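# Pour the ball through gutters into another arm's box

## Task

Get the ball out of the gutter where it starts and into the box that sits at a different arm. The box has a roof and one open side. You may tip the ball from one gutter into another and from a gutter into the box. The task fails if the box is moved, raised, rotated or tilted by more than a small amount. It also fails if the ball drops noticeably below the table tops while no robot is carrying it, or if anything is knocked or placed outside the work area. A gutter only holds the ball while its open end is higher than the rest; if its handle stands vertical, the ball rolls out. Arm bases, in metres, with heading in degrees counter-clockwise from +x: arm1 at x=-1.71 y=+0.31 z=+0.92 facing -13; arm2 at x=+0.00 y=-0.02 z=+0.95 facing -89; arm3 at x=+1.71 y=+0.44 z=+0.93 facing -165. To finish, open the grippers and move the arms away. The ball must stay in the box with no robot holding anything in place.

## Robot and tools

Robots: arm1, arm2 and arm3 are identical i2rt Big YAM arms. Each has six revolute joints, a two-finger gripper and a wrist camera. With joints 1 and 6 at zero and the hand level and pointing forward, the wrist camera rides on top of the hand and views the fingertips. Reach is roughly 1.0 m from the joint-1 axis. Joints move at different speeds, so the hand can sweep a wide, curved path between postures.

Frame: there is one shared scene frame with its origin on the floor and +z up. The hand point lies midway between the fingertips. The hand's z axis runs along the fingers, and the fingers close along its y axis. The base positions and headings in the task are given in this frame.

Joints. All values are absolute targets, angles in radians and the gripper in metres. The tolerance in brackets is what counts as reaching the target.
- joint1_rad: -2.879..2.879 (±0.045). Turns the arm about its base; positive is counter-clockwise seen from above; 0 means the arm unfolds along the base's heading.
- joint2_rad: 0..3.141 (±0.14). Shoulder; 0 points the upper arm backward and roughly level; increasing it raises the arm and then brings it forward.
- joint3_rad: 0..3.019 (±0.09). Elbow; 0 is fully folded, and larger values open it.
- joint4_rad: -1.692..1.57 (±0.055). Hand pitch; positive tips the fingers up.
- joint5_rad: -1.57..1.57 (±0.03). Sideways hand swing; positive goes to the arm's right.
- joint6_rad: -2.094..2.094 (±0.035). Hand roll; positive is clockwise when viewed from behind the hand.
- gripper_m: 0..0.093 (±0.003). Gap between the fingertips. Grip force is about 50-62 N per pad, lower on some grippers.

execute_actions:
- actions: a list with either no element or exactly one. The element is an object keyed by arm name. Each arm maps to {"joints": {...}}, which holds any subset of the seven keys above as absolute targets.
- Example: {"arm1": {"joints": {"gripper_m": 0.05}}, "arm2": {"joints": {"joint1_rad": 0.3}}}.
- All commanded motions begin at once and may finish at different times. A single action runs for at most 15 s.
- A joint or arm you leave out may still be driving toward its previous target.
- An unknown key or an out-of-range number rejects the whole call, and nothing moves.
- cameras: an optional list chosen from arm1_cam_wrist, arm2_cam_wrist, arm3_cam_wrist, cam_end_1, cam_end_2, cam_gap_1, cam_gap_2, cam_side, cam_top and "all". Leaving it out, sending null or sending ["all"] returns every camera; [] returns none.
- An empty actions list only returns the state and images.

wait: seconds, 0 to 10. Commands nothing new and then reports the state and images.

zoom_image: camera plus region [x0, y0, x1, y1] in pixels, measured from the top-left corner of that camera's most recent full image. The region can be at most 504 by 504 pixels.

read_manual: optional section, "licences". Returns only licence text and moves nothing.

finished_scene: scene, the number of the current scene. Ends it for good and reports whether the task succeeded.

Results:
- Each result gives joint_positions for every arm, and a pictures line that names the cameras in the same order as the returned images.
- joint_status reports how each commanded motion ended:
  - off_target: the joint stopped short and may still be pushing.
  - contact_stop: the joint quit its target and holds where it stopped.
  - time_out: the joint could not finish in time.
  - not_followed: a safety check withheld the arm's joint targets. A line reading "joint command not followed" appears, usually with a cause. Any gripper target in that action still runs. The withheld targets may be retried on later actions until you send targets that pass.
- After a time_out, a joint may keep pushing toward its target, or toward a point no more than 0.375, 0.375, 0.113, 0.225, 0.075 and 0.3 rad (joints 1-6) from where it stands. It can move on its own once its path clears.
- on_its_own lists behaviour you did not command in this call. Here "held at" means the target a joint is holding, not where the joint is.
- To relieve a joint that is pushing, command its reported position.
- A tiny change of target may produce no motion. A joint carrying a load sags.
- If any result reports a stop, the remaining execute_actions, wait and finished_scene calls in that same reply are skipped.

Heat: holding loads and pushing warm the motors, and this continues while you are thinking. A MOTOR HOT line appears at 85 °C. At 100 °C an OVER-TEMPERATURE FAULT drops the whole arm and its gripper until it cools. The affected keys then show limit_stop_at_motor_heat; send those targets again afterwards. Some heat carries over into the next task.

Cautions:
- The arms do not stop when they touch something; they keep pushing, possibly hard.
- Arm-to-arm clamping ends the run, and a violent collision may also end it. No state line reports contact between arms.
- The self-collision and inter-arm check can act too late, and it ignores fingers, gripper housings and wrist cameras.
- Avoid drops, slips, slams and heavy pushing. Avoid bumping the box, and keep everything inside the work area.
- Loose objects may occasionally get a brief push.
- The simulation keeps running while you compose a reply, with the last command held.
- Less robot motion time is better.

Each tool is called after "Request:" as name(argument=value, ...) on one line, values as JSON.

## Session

Request:
execute_actions(actions=[], cameras=["cam_end_1","cam_end_2","cam_top","cam_side"])

Scene clock: 0.00 s.
arm1.joint_positions: joint1_rad=+0.274 joint2_rad=+0.365 joint3_rad=+1.664 joint4_rad=-1.606 joint5_rad=-0.144 joint6_rad=-0.010 gripper_m=+0.094
arm1.joint_status: not commanded
arm1.hand: x=-1.6971 y=+0.3301 z=+1.5441 quat_wxyz=(-0.594, +0.062, -0.799, -0.071) (m; scene frame)
arm2.joint_positions: joint1_rad=+0.426 joint2_rad=+0.414 joint3_rad=+1.580 joint4_rad=-1.327 joint5_rad=+0.212 joint6_rad=+0.421 gripper_m=+0.094
arm2.joint_status: not commanded
arm2.hand: x=+0.0156 y=-0.1173 z=+1.6078 quat_wxyz=(-0.575, -0.575, -0.495, +0.306) (m; scene frame)
arm3.joint_positions: joint1_rad=+0.611 joint2_rad=+0.633 joint3_rad=+1.352 joint4_rad=-1.548 joint5_rad=+0.219 joint6_rad=-0.664 gripper_m=+0.095
arm3.joint_status: not commanded
arm3.hand: x=+1.5579 y=+0.3071 z=+1.4122 quat_wxyz=(+0.068, -0.691, -0.617, +0.371) (m; scene frame)
pictures: cam_end_1, cam_end_2, cam_side, cam_top
Images, in order (width x height): cam_end_1 896x504, cam_end_2 896x504, cam_side 896x504, cam_top 896x504.

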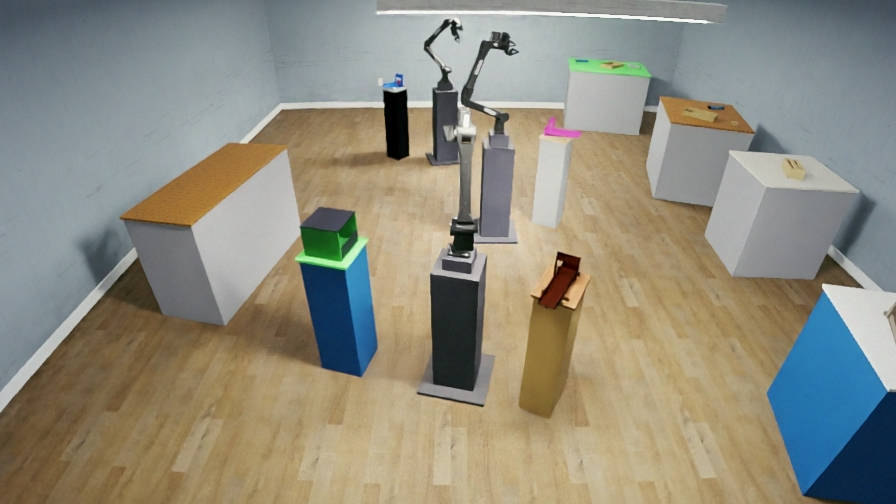

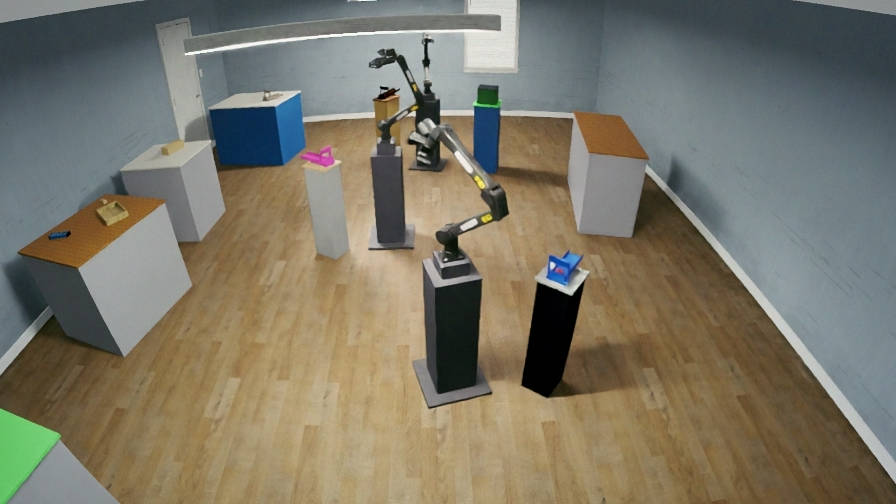

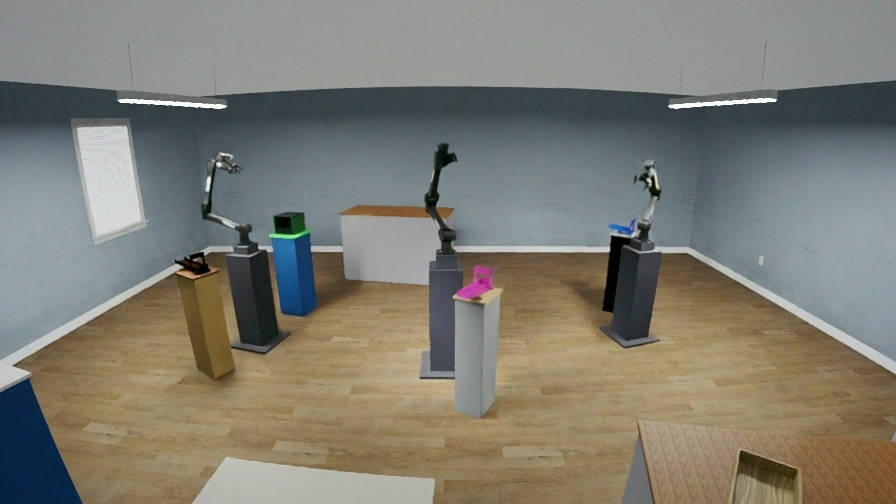

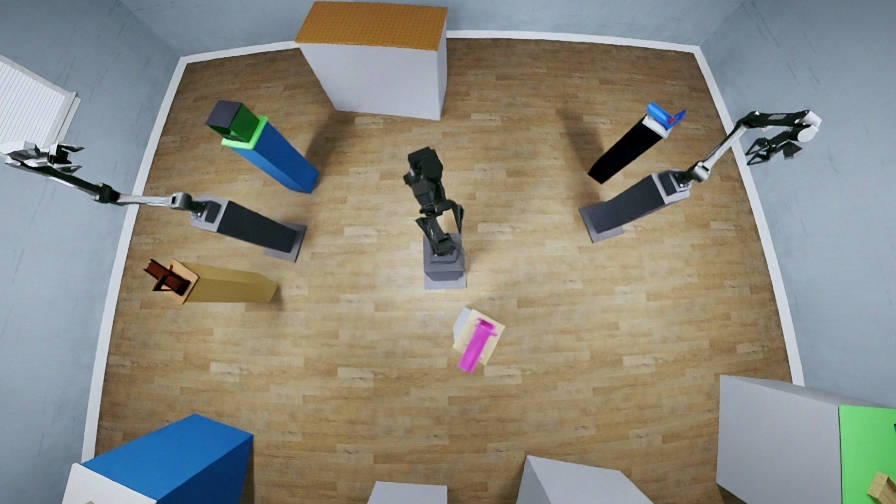

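Request:
execute_actions(actions=[{"arm1":{"joints":{"joint1_rad":-1.6,"joint2_rad":1.6,"joint3_rad":1.7,"joint4_rad":-1.65,"joint5_rad":0,"joint6_rad":0}},"arm2":{"joints":{"joint1_rad":0.42,"joint2_rad":1.6,"joint3_rad":1.7,"joint4_rad":-1.65,"joint5_rad":0,"joint6_rad":0}},"arm3":{"joints":{"joint1_rad":-2.09,"joint2_rad":1.6,"joint3_rad":1.7,"joint4_rad":-1.65,"joint5_rad":0,"joint6_rad":0}}}], cameras=["arm1_cam_wrist","arm2_cam_wrist","arm3_cam_wrist"])

Scene clock: 2.53 s.
arm1.joint_positions: joint1_rad=-1.598 joint2_rad=+1.603 joint3_rad=+1.690 joint4_rad=-1.635 joint5_rad=+0.001 joint6_rad=-0.005 gripper_m=+0.094
arm1.joint_status: all done
arm1.hand: x=-1.8438 y=-0.1641 z=+1.2088 quat_wxyz=(-0.007, -0.790, -0.612, +0.001) (m; scene frame)
arm2.joint_positions: joint1_rad=+0.426 joint2_rad=+1.620 joint3_rad=+1.685 joint4_rad=-1.634 joint5_rad=+0.003 joint6_rad=+0.016 gripper_m=+0.094
arm2.joint_status: all done
arm2.hand: x=+0.2111 y=-0.4652 z=+1.2345 quat_wxyz=(+0.004, -0.543, -0.839, +0.009) (m; scene frame)
arm3.joint_positions: joint1_rad=-2.097 joint2_rad=+1.616 joint3_rad=+1.678 joint4_rad=-1.639 joint5_rad=-0.001 joint6_rad=-0.008 gripper_m=+0.095
arm3.joint_status: all done
arm3.hand: x=+1.8447 y=+0.9127 z=+1.2134 quat_wxyz=(-0.005, -0.611, +0.791, +0.004) (m; scene frame)
pictures: arm1_cam_wrist, arm2_cam_wrist, arm3_cam_wrist
Images, in order (width x height): arm1_cam_wrist 616x616, arm2_cam_wrist 616x616, arm3_cam_wrist 616x616.

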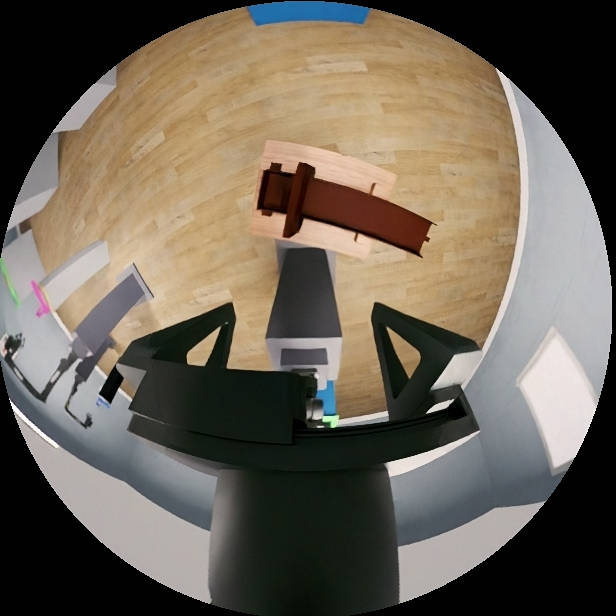

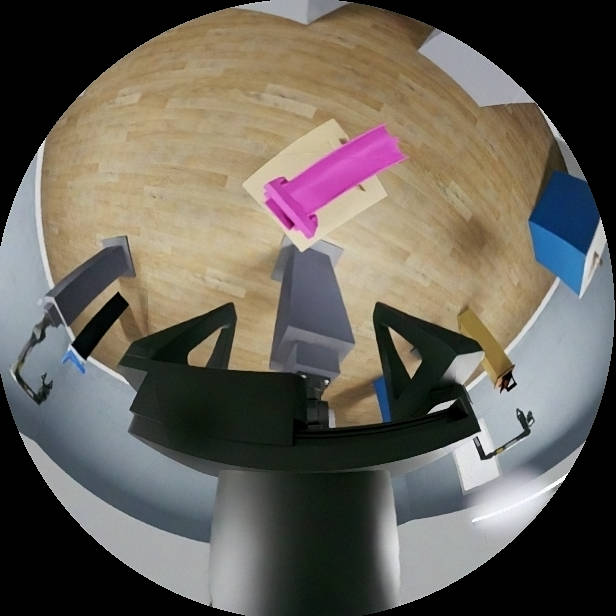

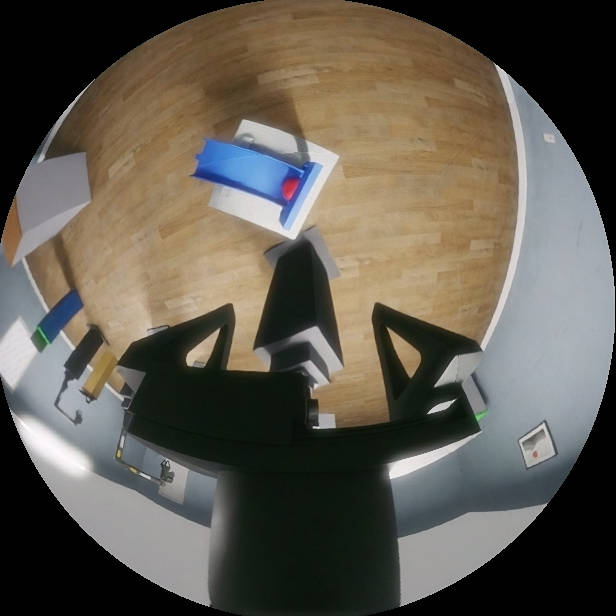

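Request:
execute_actions(actions=[{"arm1":{"joints":{"joint1_rad":-1.48,"joint2_rad":1.9,"joint3_rad":1.675,"joint4_rad":-1.42,"joint5_rad":0.29,"joint6_rad":0.42}},"arm2":{"joints":{"joint1_rad":0.545,"joint2_rad":1.715,"joint3_rad":1.36,"joint4_rad":-1.02,"joint5_rad":0.25,"joint6_rad":-0.5}},"arm3":{"joints":{"joint1_rad":-2.17,"joint2_rad":1.8,"joint3_rad":1.52,"joint4_rad":-1.17,"joint5_rad":-0.28,"joint6_rad":0.28}}}], cameras=["arm1_cam_wrist","arm2_cam_wrist","arm3_cam_wrist"])

Scene clock: 4.40 s.
arm1.joint_positions: joint1_rad=-1.473 joint2_rad=+1.895 joint3_rad=+1.661 joint4_rad=-1.431 joint5_rad=+0.289 joint6_rad=+0.413 gripper_m=+0.094
arm1.joint_status: all done
arm1.hand: x=-1.8391 y=-0.2356 z=+1.0558 quat_wxyz=(+0.124, -0.858, -0.492, +0.079) (m; scene frame)
arm2.joint_positions: joint1_rad=+0.553 joint2_rad=+1.746 joint3_rad=+1.349 joint4_rad=-1.039 joint5_rad=+0.248 joint6_rad=-0.483 gripper_m=+0.094
arm2.joint_status: all done
arm2.hand: x=+0.2542 y=-0.5010 z=+1.0553 quat_wxyz=(+0.040, -0.263, -0.954, +0.141) (m; scene frame)
arm3.joint_positions: joint1_rad=-2.175 joint2_rad=+1.810 joint3_rad=+1.495 joint4_rad=-1.184 joint5_rad=-0.276 joint6_rad=+0.270 gripper_m=+0.095
arm3.joint_status: all done
arm3.hand: x=+1.8593 y=+0.9855 z=+1.0555 quat_wxyz=(-0.070, -0.461, +0.875, +0.130) (m; scene frame)
pictures: arm1_cam_wrist, arm2_cam_wrist, arm3_cam_wrist
Images, in order (width x height): arm1_cam_wrist 616x616, arm2_cam_wrist 616x616, arm3_cam_wrist 616x616.

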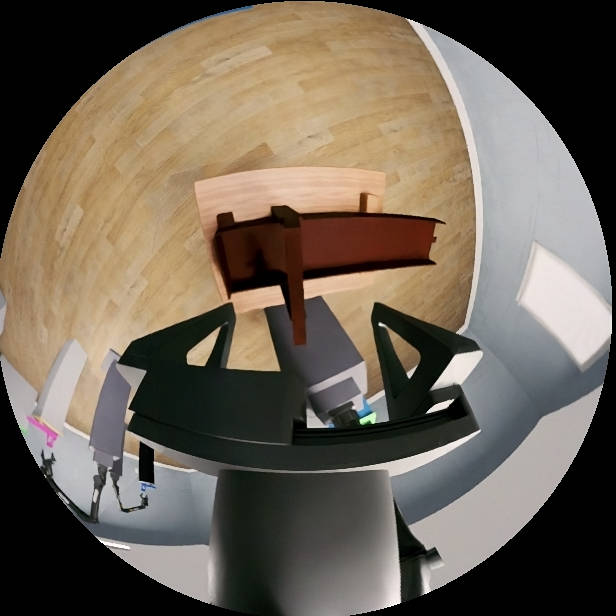

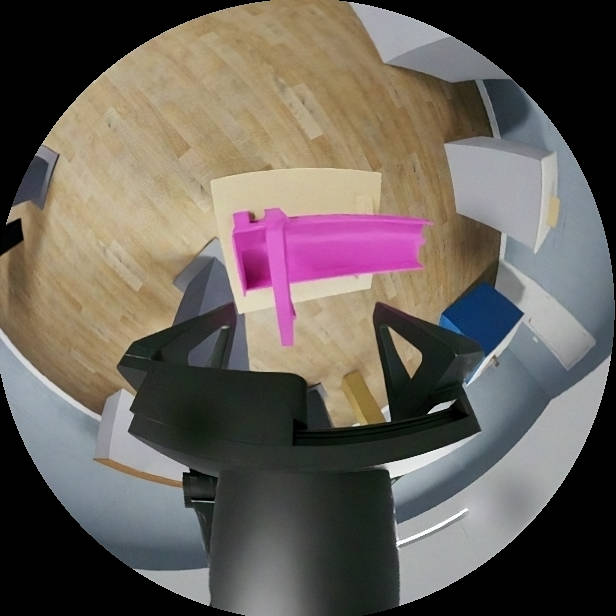

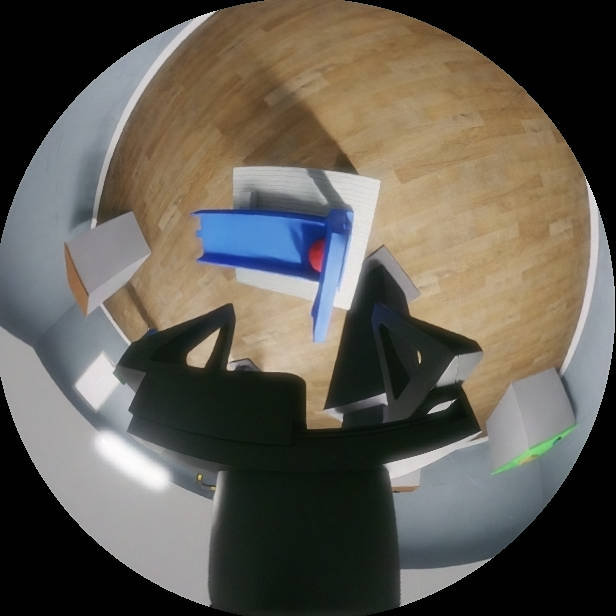

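Request:
execute_actions(actions=[{"arm1":{"joints":{"joint1_rad":-1.5,"joint2_rad":1.94,"joint3_rad":1.515,"joint4_rad":-1.225}},"arm2":{"joints":{"joint2_rad":1.785,"joint3_rad":1.235,"joint4_rad":-0.845,"joint6_rad":-0.56}},"arm3":{"joints":{"joint2_rad":1.84,"joint3_rad":1.38,"joint4_rad":-0.985,"joint6_rad":0.38}}}], cameras=["arm1_cam_wrist","arm2_cam_wrist","arm3_cam_wrist"])

Scene clock: 5.63 s.
arm1.joint_positions: joint1_rad=-1.487 joint2_rad=+1.929 joint3_rad=+1.515 joint4_rad=-1.239 joint5_rad=+0.289 joint6_rad=+0.413 gripper_m=+0.094
arm1.joint_status: all done
arm1.hand: x=-1.8448 y=-0.2258 z=+0.9840 quat_wxyz=(+0.120, -0.862, -0.485, +0.082) (m; scene frame)
arm2.joint_positions: joint1_rad=+0.553 joint2_rad=+1.793 joint3_rad=+1.232 joint4_rad=-0.865 joint5_rad=+0.248 joint6_rad=-0.544 gripper_m=+0.094
arm2.joint_status: all done
arm2.hand: x=+0.2483 y=-0.4936 z=+0.9939 quat_wxyz=(+0.041, -0.235, -0.960, +0.144) (m; scene frame)
arm3.joint_positions: joint1_rad=-2.175 joint2_rad=+1.836 joint3_rad=+1.371 joint4_rad=-0.999 joint5_rad=-0.276 joint6_rad=+0.370 gripper_m=+0.095
arm3.joint_status: all done
arm3.hand: x=+1.8570 y=+0.9813 z=+0.9989 quat_wxyz=(-0.065, -0.418, +0.895, +0.138) (m; scene frame)
pictures: arm1_cam_wrist, arm2_cam_wrist, arm3_cam_wrist
Images, in order (width x height): arm1_cam_wrist 616x616, arm2_cam_wrist 616x616, arm3_cam_wrist 616x616.

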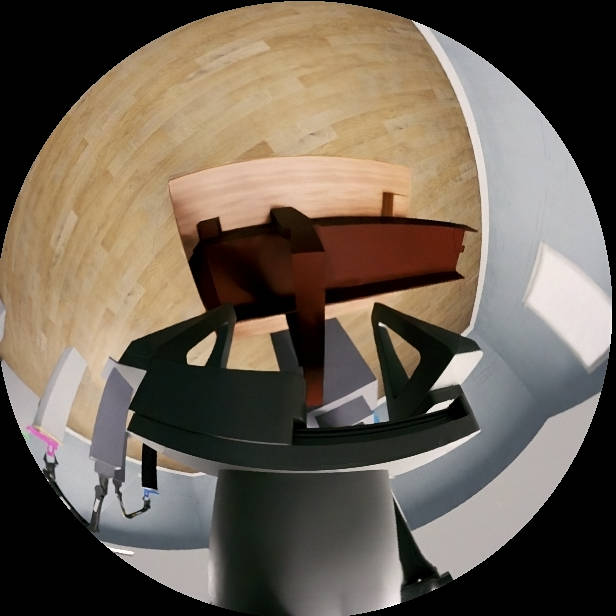

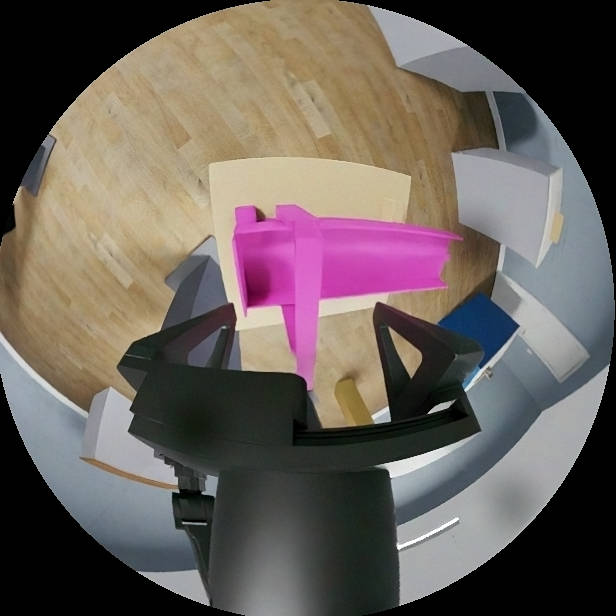

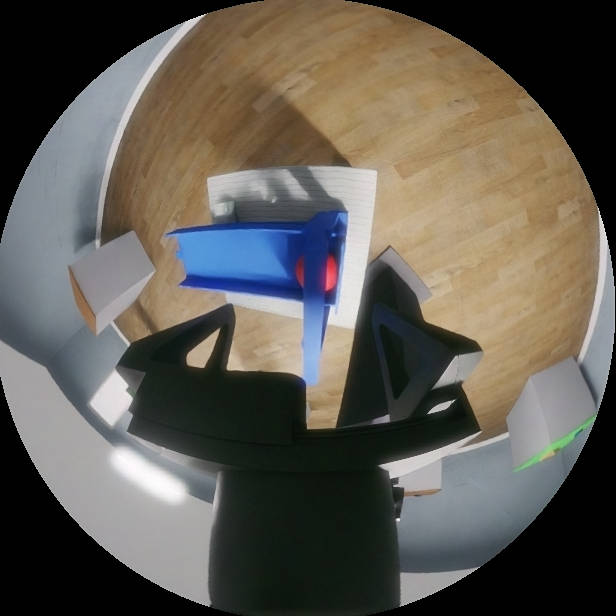

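Request:
execute_actions(actions=[{"arm2":{"joints":{"joint3_rad":1.205}},"arm3":{"joints":{"joint3_rad":1.315,"joint4_rad":-0.95}}}], cameras=[])

Request:
execute_actions(actions=[{"arm1":{"joints":{"gripper_m":0}},"arm2":{"joints":{"gripper_m":0}},"arm3":{"joints":{"gripper_m":0}}}], cameras=[])

Request:
execute_actions(actions=[{"arm1":{"joints":{"joint3_rad":1.9,"joint4_rad":-1.5}},"arm2":{"joints":{"joint3_rad":1.6,"joint4_rad":-1.1}},"arm3":{"joints":{"joint3_rad":1.7,"joint4_rad":-1.1,"joint5_rad":-0.4}}}], cameras=[])

Request:
execute_actions(actions=[{"arm1":{"joints":{"joint1_rad":0.036,"joint2_rad":2.13,"joint3_rad":1.76,"joint4_rad":-0.6,"joint5_rad":0,"joint6_rad":-1.57}},"arm2":{"joints":{"joint1_rad":1.817,"joint2_rad":2.13,"joint3_rad":1.74,"joint4_rad":-0.6,"joint5_rad":0,"joint6_rad":-1.57}},"arm3":{"joints":{"joint6_rad":0.9}}}], cameras=[])

Request:
execute_actions(actions=[{"arm3":{"joints":{"joint4_rad":-0.9,"joint5_rad":-0.2}}}], cameras=[])

Request:
execute_actions(actions=[{"arm3":{"joints":{"joint1_rad":0,"joint2_rad":1.75,"joint3_rad":1.72,"joint4_rad":-0.95,"joint6_rad":1.57,"joint5_rad":0}}}], cameras=["cam_gap_2","cam_side","arm3_cam_wrist"])

Request:
zoom_image(camera="cam_side", region=[430, 150, 680, 300])

Scene clock: 6.70 s.
arm1.joint_positions: joint1_rad=-1.487 joint2_rad=+1.929 joint3_rad=+1.515 joint4_rad=-1.239 joint5_rad=+0.289 joint6_rad=+0.413 gripper_m=+0.094
arm1.joint_status: not commanded
arm1.hand: x=-1.8448 y=-0.2258 z=+0.9840 quat_wxyz=(+0.120, -0.862, -0.485, +0.082) (m; scene frame)
arm2.joint_positions: joint1_rad=+0.553 joint2_rad=+1.793 joint3_rad=+1.207 joint4_rad=-0.862 joint5_rad=+0.248 joint6_rad=-0.544 gripper_m=+0.094
arm2.joint_status: all done
arm2.hand: x=+0.2425 y=-0.4847 z=+0.9851 quat_wxyz=(+0.049, -0.233, -0.962, +0.136) (m; scene frame)
arm3.joint_positions: joint1_rad=-2.175 joint2_rad=+1.836 joint3_rad=+1.306 joint4_rad=-0.963 joint5_rad=-0.276 joint6_rad=+0.371 gripper_m=+0.095
arm3.joint_status: all done
arm3.hand: x=+1.8506 y=+0.9639 z=+0.9766 quat_wxyz=(-0.075, -0.416, +0.897, +0.128) (m; scene frame)
pictures: none
No camera images: the call's "cameras" was empty. Leave "cameras" out to get every camera's image.

Scene clock: 7.47 s.
arm1.joint_positions: joint1_rad=-1.491 joint2_rad=+1.923 joint3_rad=+1.515 joint4_rad=-1.237 joint5_rad=+0.285 joint6_rad=+0.412 gripper_m=+0.011
arm1.joint_status: gripper_m off_target (ended at +0.011, target +0.000)
arm1.hand: x=-1.8461 y=-0.2265 z=+0.9871 quat_wxyz=(+0.115, -0.864, -0.484, +0.083) (m; scene frame)
arm2.joint_positions: joint1_rad=+0.552 joint2_rad=+1.793 joint3_rad=+1.207 joint4_rad=-0.861 joint5_rad=+0.248 joint6_rad=-0.548 gripper_m=+0.011
arm2.joint_status: gripper_m off_target (ended at +0.011, target +0.000)
arm2.hand: x=+0.2420 y=-0.4853 z=+0.9851 quat_wxyz=(+0.049, -0.232, -0.962, +0.137) (m; scene frame)
arm3.joint_positions: joint1_rad=-2.175 joint2_rad=+1.836 joint3_rad=+1.306 joint4_rad=-0.962 joint5_rad=-0.279 joint6_rad=+0.372 gripper_m=+0.012
arm3.joint_status: gripper_m off_target (ended at +0.012, target +0.000)
arm3.hand: x=+1.8500 y=+0.9644 z=+0.9767 quat_wxyz=(-0.076, -0.416, +0.897, +0.129) (m; scene frame)
pictures: none
No camera images: the call's "cameras" was empty. Leave "cameras" out to get every camera's image.

Scene clock: 8.93 s.
arm1.joint_positions: joint1_rad=-1.491 joint2_rad=+1.935 joint3_rad=+1.860 joint4_rad=-1.484 joint5_rad=+0.285 joint6_rad=+0.414 gripper_m=+0.011
arm1.joint_status: all done
arm1.hand: x=-1.8560 y=-0.2814 z=+1.1061 quat_wxyz=(+0.082, -0.868, -0.478, +0.108) (m; scene frame)
arm2.joint_positions: joint1_rad=+0.552 joint2_rad=+1.805 joint3_rad=+1.553 joint4_rad=-1.088 joint5_rad=+0.246 joint6_rad=-0.548 gripper_m=+0.011
arm2.joint_status: all done
arm2.hand: x=+0.2876 y=-0.5529 z=+1.1037 quat_wxyz=(+0.010, -0.237, -0.956, +0.173) (m; scene frame)
arm3.joint_positions: joint1_rad=-2.175 joint2_rad=+1.848 joint3_rad=+1.663 joint4_rad=-1.094 joint5_rad=-0.392 joint6_rad=+0.373 gripper_m=+0.012
arm3.joint_status: all done
arm3.hand: x=+1.8669 y=+1.0622 z=+1.1134 quat_wxyz=(-0.043, -0.428, +0.870, +0.241) (m; scene frame)
pictures: none
No camera images: the call's "cameras" was empty. Leave "cameras" out to get every camera's image.

Scene clock: 11.27 s.
arm1.joint_positions: joint1_rad=+0.044 joint2_rad=+2.126 joint3_rad=+1.758 joint4_rad=-0.619 joint5_rad=-0.001 joint6_rad=-1.561 gripper_m=+0.011
arm1.joint_status: all done
arm1.hand: x=-0.9582 y=+0.1664 z=+1.0035 quat_wxyz=(-0.193, +0.606, -0.740, +0.222) (m; scene frame)
arm2.joint_positions: joint1_rad=+1.814 joint2_rad=+2.187 joint3_rad=+1.704 joint4_rad=-0.617 joint5_rad=+0.000 joint6_rad=-1.555 gripper_m=+0.011
arm2.joint_status: all done
arm2.hand: x=+0.7220 y=+0.1640 z=+0.9417 quat_wxyz=(-0.178, +0.766, -0.602, +0.138) (m; scene frame)
arm3.joint_positions: joint1_rad=-2.175 joint2_rad=+1.848 joint3_rad=+1.663 joint4_rad=-1.094 joint5_rad=-0.392 joint6_rad=+0.892 gripper_m=+0.012
arm3.joint_status: all done
arm3.hand: x=+1.8669 y=+1.0622 z=+1.1134 quat_wxyz=(-0.103, -0.190, +0.951, +0.222) (m; scene frame)
pictures: none
No camera images: the call's "cameras" was empty. Leave "cameras" out to get every camera's image.

Scene clock: 12.20 s.
arm1.joint_positions: joint1_rad=+0.044 joint2_rad=+2.126 joint3_rad=+1.758 joint4_rad=-0.619 joint5_rad=-0.001 joint6_rad=-1.562 gripper_m=+0.011
arm1.joint_status: not commanded
arm1.hand: x=-0.9582 y=+0.1664 z=+1.0035 quat_wxyz=(-0.193, +0.606, -0.739, +0.222) (m; scene frame)
arm2.joint_positions: joint1_rad=+1.814 joint2_rad=+2.187 joint3_rad=+1.704 joint4_rad=-0.617 joint5_rad=+0.000 joint6_rad=-1.555 gripper_m=+0.011
arm2.joint_status: not commanded
arm2.hand: x=+0.7220 y=+0.1640 z=+0.9417 quat_wxyz=(-0.178, +0.766, -0.602, +0.138) (m; scene frame)
arm3.joint_positions: joint1_rad=-2.175 joint2_rad=+1.848 joint3_rad=+1.663 joint4_rad=-0.927 joint5_rad=-0.200 joint6_rad=+0.893 gripper_m=+0.012
arm3.joint_status: all done
arm3.hand: x=+1.9102 y=+1.0898 z=+1.1187 quat_wxyz=(+0.021, -0.183, +0.951, +0.249) (m; scene frame)
pictures: none
No camera images: the call's "cameras" was empty. Leave "cameras" out to get every camera's image.

Scene clock: 14.57 s.
arm1.joint_positions: joint1_rad=+0.044 joint2_rad=+2.126 joint3_rad=+1.758 joint4_rad=-0.619 joint5_rad=-0.001 joint6_rad=-1.562 gripper_m=+0.011
arm1.joint_status: not commanded
arm1.hand: x=-0.9582 y=+0.1664 z=+1.0035 quat_wxyz=(-0.193, +0.606, -0.739, +0.222) (m; scene frame)
arm2.joint_positions: joint1_rad=+1.814 joint2_rad=+2.187 joint3_rad=+1.704 joint4_rad=-0.617 joint5_rad=+0.000 joint6_rad=-1.555 gripper_m=+0.011
arm2.joint_status: not commanded
arm2.hand: x=+0.7220 y=+0.1640 z=+0.9417 quat_wxyz=(-0.178, +0.766, -0.602, +0.138) (m; scene frame)
arm3.joint_positions: joint1_rad=+0.005 joint2_rad=+1.778 joint3_rad=+1.672 joint4_rad=-0.948 joint5_rad=-0.003 joint6_rad=+1.561 gripper_m=+0.012
arm3.joint_status: all done
arm3.hand: x=+1.0737 y=+0.2662 z=+1.1670 quat_wxyz=(-0.204, -0.772, +0.580, +0.160) (m; scene frame)
pictures: arm3_cam_wrist, cam_gap_2, cam_side
Images, in order (width x height): arm3_cam_wrist 616x616, cam_gap_2 896x504, cam_side 896x504.

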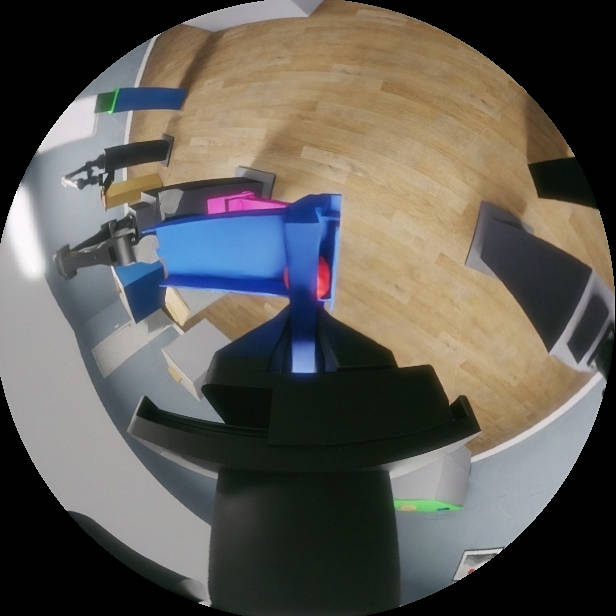

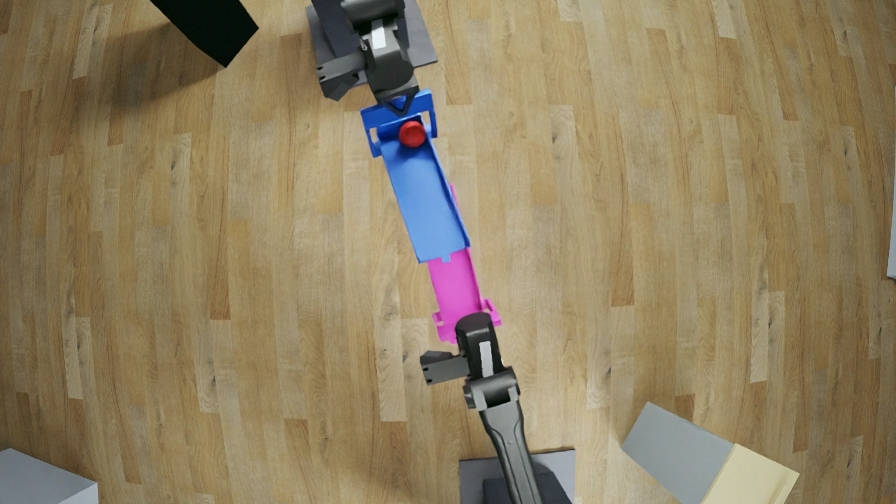

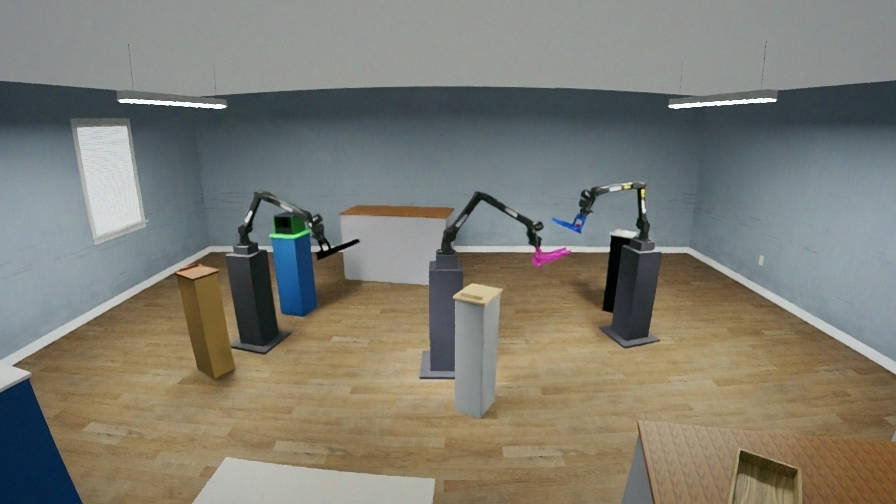

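Region (430, 150, 680, 300) of cam_side's 896x504 image, scaled by 2.016, with more detail than that image has; it fills the top 302 rows of this view, and the rest is white.

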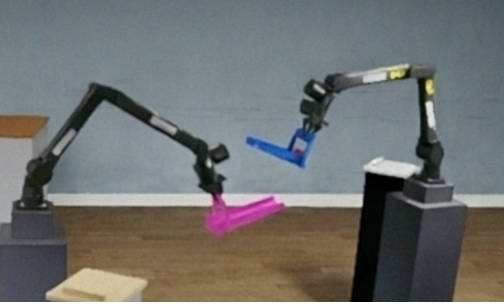

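Request:
execute_actions(actions=[{"arm2":{"joints":{"joint1_rad":1.84}},"arm3":{"joints":{"joint2_rad":1.96,"joint3_rad":1.92,"joint4_rad":-1.1}},"arm1":{"joints":{"joint2_rad":2.17,"joint3_rad":1.72}}}], cameras=["cam_gap_2","cam_side"])

Request:
zoom_image(camera="cam_side", region=[430, 150, 680, 300])

Scene clock: 15.80 s.
arm1.joint_positions: joint1_rad=+0.044 joint2_rad=+2.174 joint3_rad=+1.710 joint4_rad=-0.619 joint5_rad=-0.001 joint6_rad=-1.562 gripper_m=+0.011
arm1.joint_status: all done
arm1.hand: x=-0.9787 y=+0.1709 z=+0.9452 quat_wxyz=(-0.163, +0.614, -0.749, +0.186) (m; scene frame)
arm2.joint_positions: joint1_rad=+1.837 joint2_rad=+2.187 joint3_rad=+1.704 joint4_rad=-0.617 joint5_rad=+0.000 joint6_rad=-1.555 gripper_m=+0.011
arm2.joint_status: all done
arm2.hand: x=+0.7173 y=+0.1810 z=+0.9417 quat_wxyz=(-0.180, +0.773, -0.592, +0.136) (m; scene frame)
arm3.joint_positions: joint1_rad=+0.005 joint2_rad=+1.985 joint3_rad=+1.863 joint4_rad=-1.098 joint5_rad=-0.003 joint6_rad=+1.561 gripper_m=+0.012
arm3.joint_status: all done
arm3.hand: x=+1.0417 y=+0.2579 z=+1.1072 quat_wxyz=(-0.140, -0.786, +0.592, +0.111) (m; scene frame)
pictures: cam_gap_2, cam_side
Images, in order (width x height): cam_gap_2 896x504, cam_side 896x504.

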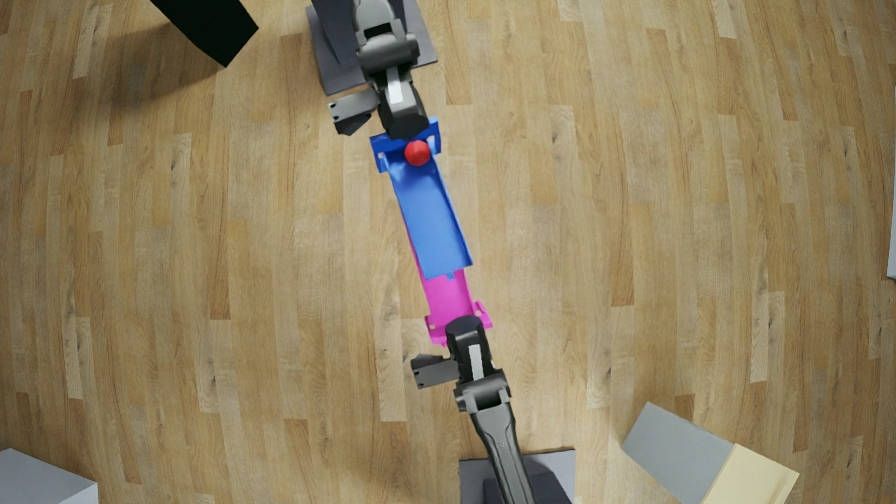

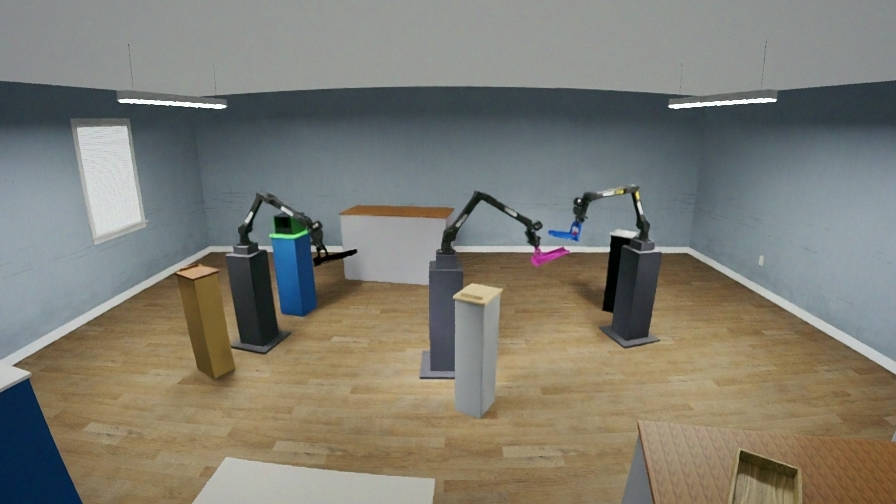

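Region (430, 150, 680, 300) of cam_side's 896x504 image, scaled by 2.016, with more detail than that image has; it fills the top 302 rows of this view, and the rest is white.

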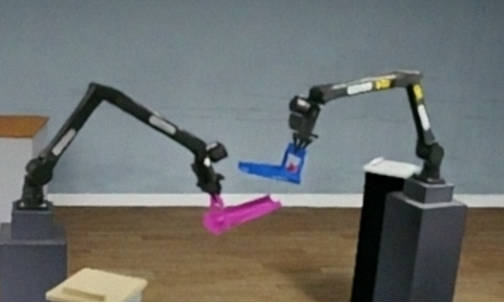

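Request:
execute_actions(actions=[{"arm2":{"joints":{"joint1_rad":1.82}},"arm3":{"joints":{"joint4_rad":-1.39}}}], cameras=[])

Request:
wait(seconds=1.5)

Scene clock: 16.87 s.
arm1.joint_positions: joint1_rad=+0.044 joint2_rad=+2.174 joint3_rad=+1.710 joint4_rad=-0.619 joint5_rad=-0.001 joint6_rad=-1.562 gripper_m=+0.011
arm1.joint_status: not commanded
arm1.hand: x=-0.9787 y=+0.1709 z=+0.9452 quat_wxyz=(-0.163, +0.614, -0.749, +0.186) (m; scene frame)
arm2.joint_positions: joint1_rad=+1.827 joint2_rad=+2.187 joint3_rad=+1.704 joint4_rad=-0.617 joint5_rad=+0.000 joint6_rad=-1.555 gripper_m=+0.011
arm2.joint_status: all done
arm2.hand: x=+0.7194 y=+0.1736 z=+0.9417 quat_wxyz=(-0.179, +0.770, -0.596, +0.137) (m; scene frame)
arm3.joint_positions: joint1_rad=+0.005 joint2_rad=+1.985 joint3_rad=+1.863 joint4_rad=-1.381 joint5_rad=-0.003 joint6_rad=+1.561 gripper_m=+0.012
arm3.joint_status: all done
arm3.hand: x=+1.1071 y=+0.2760 z=+1.0922 quat_wxyz=(-0.029, -0.798, +0.602, +0.025) (m; scene frame)
pictures: none
No camera images: the call's "cameras" was empty. Leave "cameras" out to get every camera's image.

Scene clock: 18.37 s.
arm1.joint_positions: joint1_rad=+0.044 joint2_rad=+2.174 joint3_rad=+1.710 joint4_rad=-0.619 joint5_rad=-0.001 joint6_rad=-1.562 gripper_m=+0.011
arm1.joint_status: not commanded
arm1.hand: x=-0.9787 y=+0.1709 z=+0.9452 quat_wxyz=(-0.163, +0.614, -0.749, +0.186) (m; scene frame)
arm2.joint_positions: joint1_rad=+1.826 joint2_rad=+2.187 joint3_rad=+1.704 joint4_rad=-0.617 joint5_rad=+0.000 joint6_rad=-1.558 gripper_m=+0.011
arm2.joint_status: all done
arm2.hand: x=+0.7196 y=+0.1730 z=+0.9417 quat_wxyz=(-0.179, +0.771, -0.596, +0.137) (m; scene frame)
arm3.joint_positions: joint1_rad=+0.005 joint2_rad=+1.985 joint3_rad=+1.863 joint4_rad=-1.381 joint5_rad=-0.003 joint6_rad=+1.562 gripper_m=+0.012
arm3.joint_status: all done
arm3.hand: x=+1.1071 y=+0.2760 z=+1.0922 quat_wxyz=(-0.029, -0.798, +0.602, +0.025) (m; scene frame)
wait: 1.50 s; at rest by 0.27 s
pictures: arm1_cam_wrist, arm2_cam_wrist, arm3_cam_wrist, cam_end_1, cam_end_2, cam_gap_1, cam_gap_2, cam_side, cam_top
Images, in order (width x height): arm1_cam_wrist 616x616, arm2_cam_wrist 616x616, arm3_cam_wrist 616x616, cam_end_1 896x504, cam_end_2 896x504, cam_gap_1 896x504, cam_gap_2 896x504, cam_side 896x504, cam_top 896x504.

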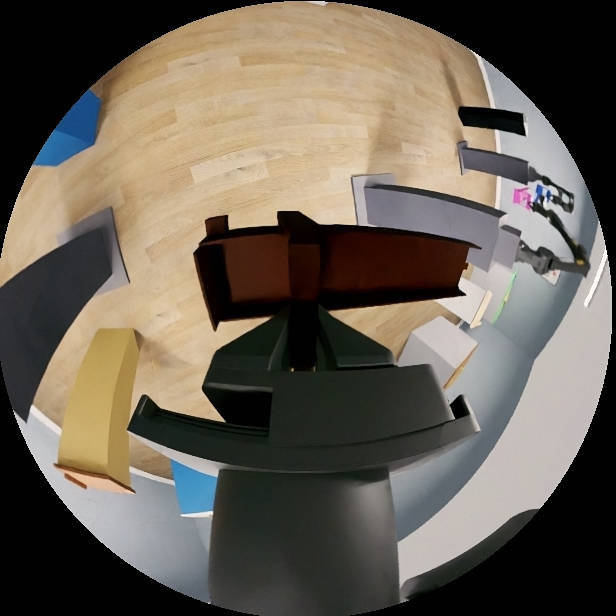

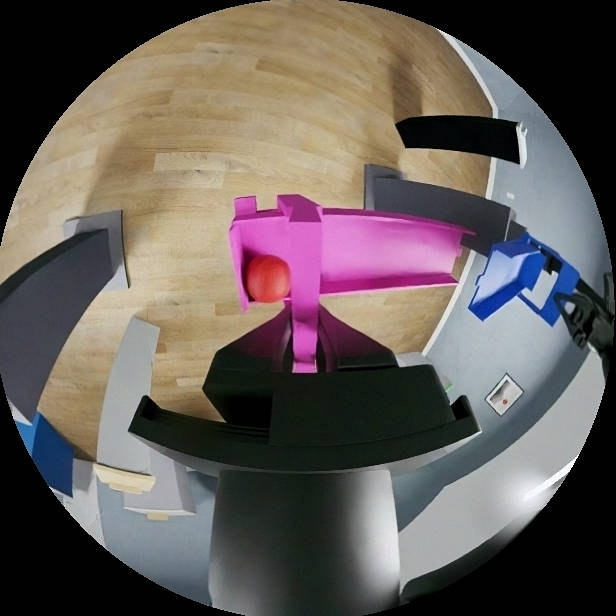

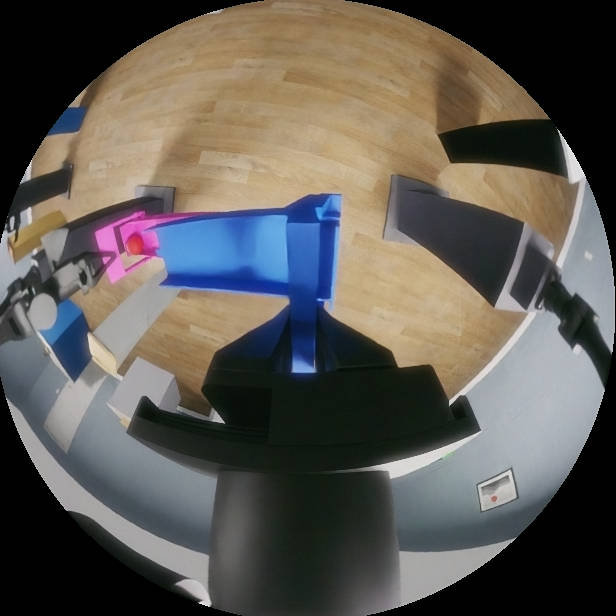

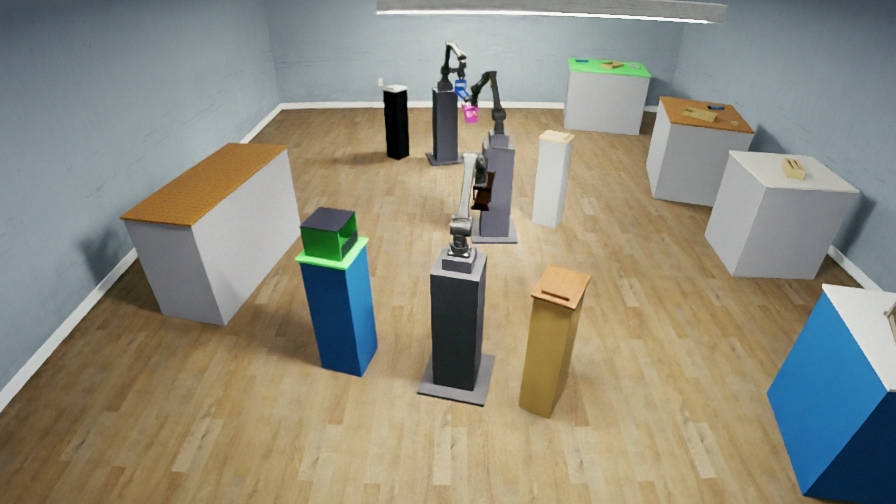

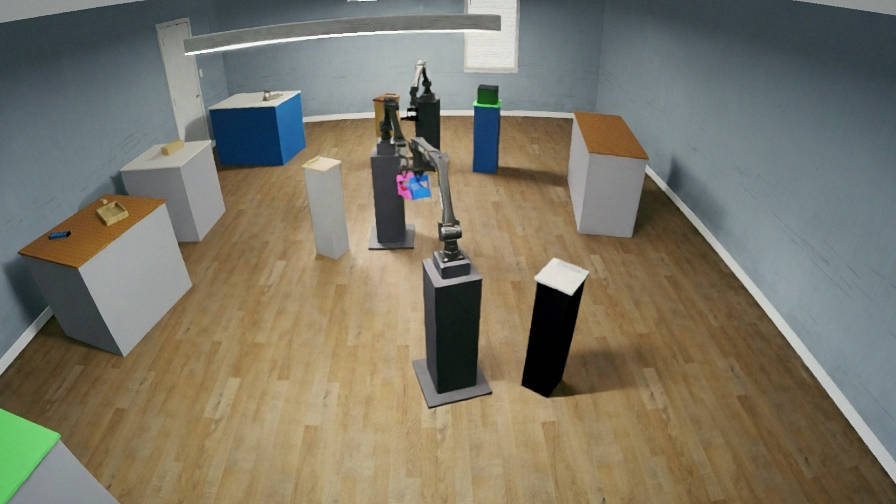

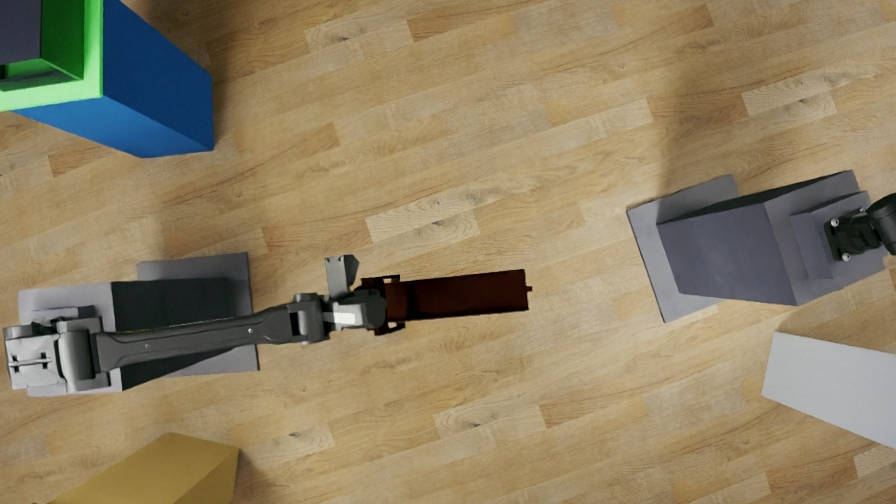

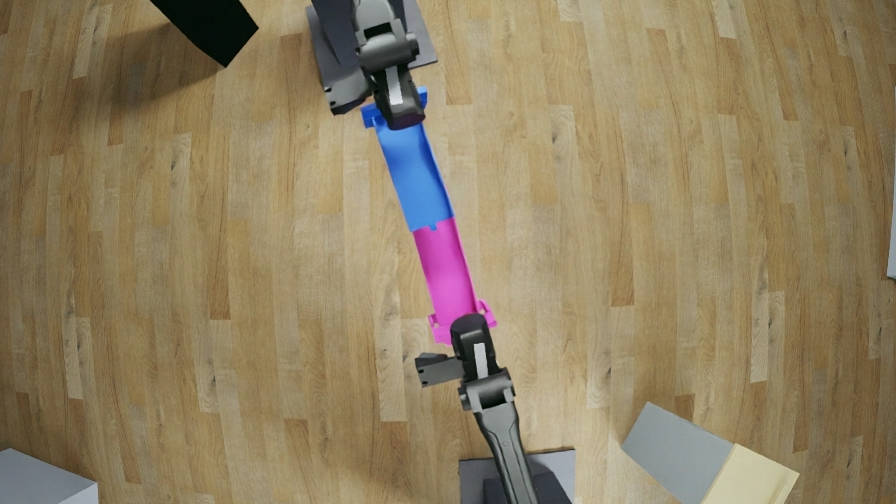

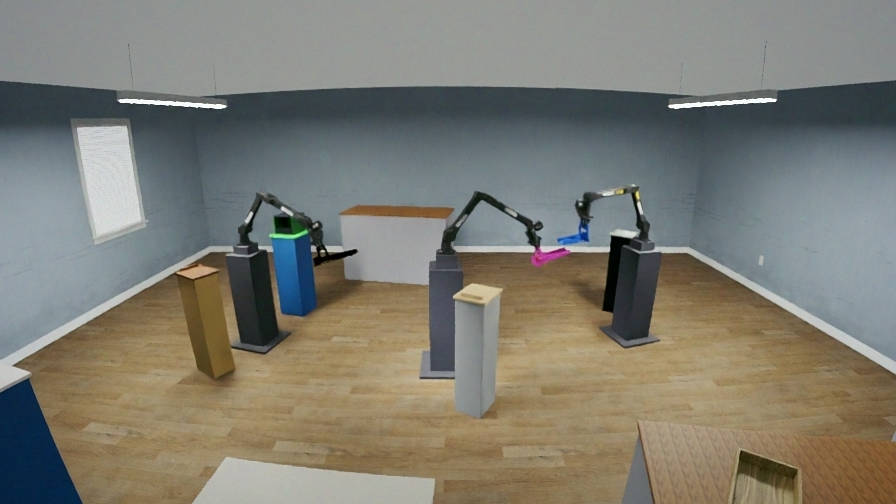

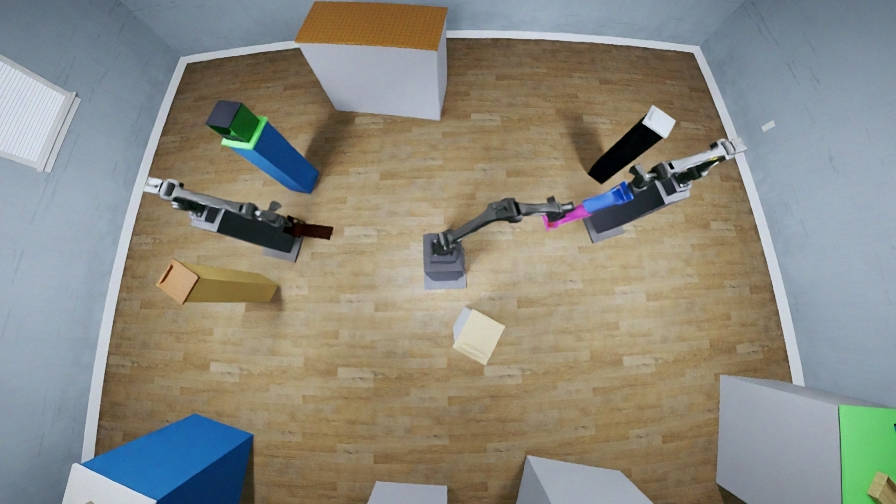

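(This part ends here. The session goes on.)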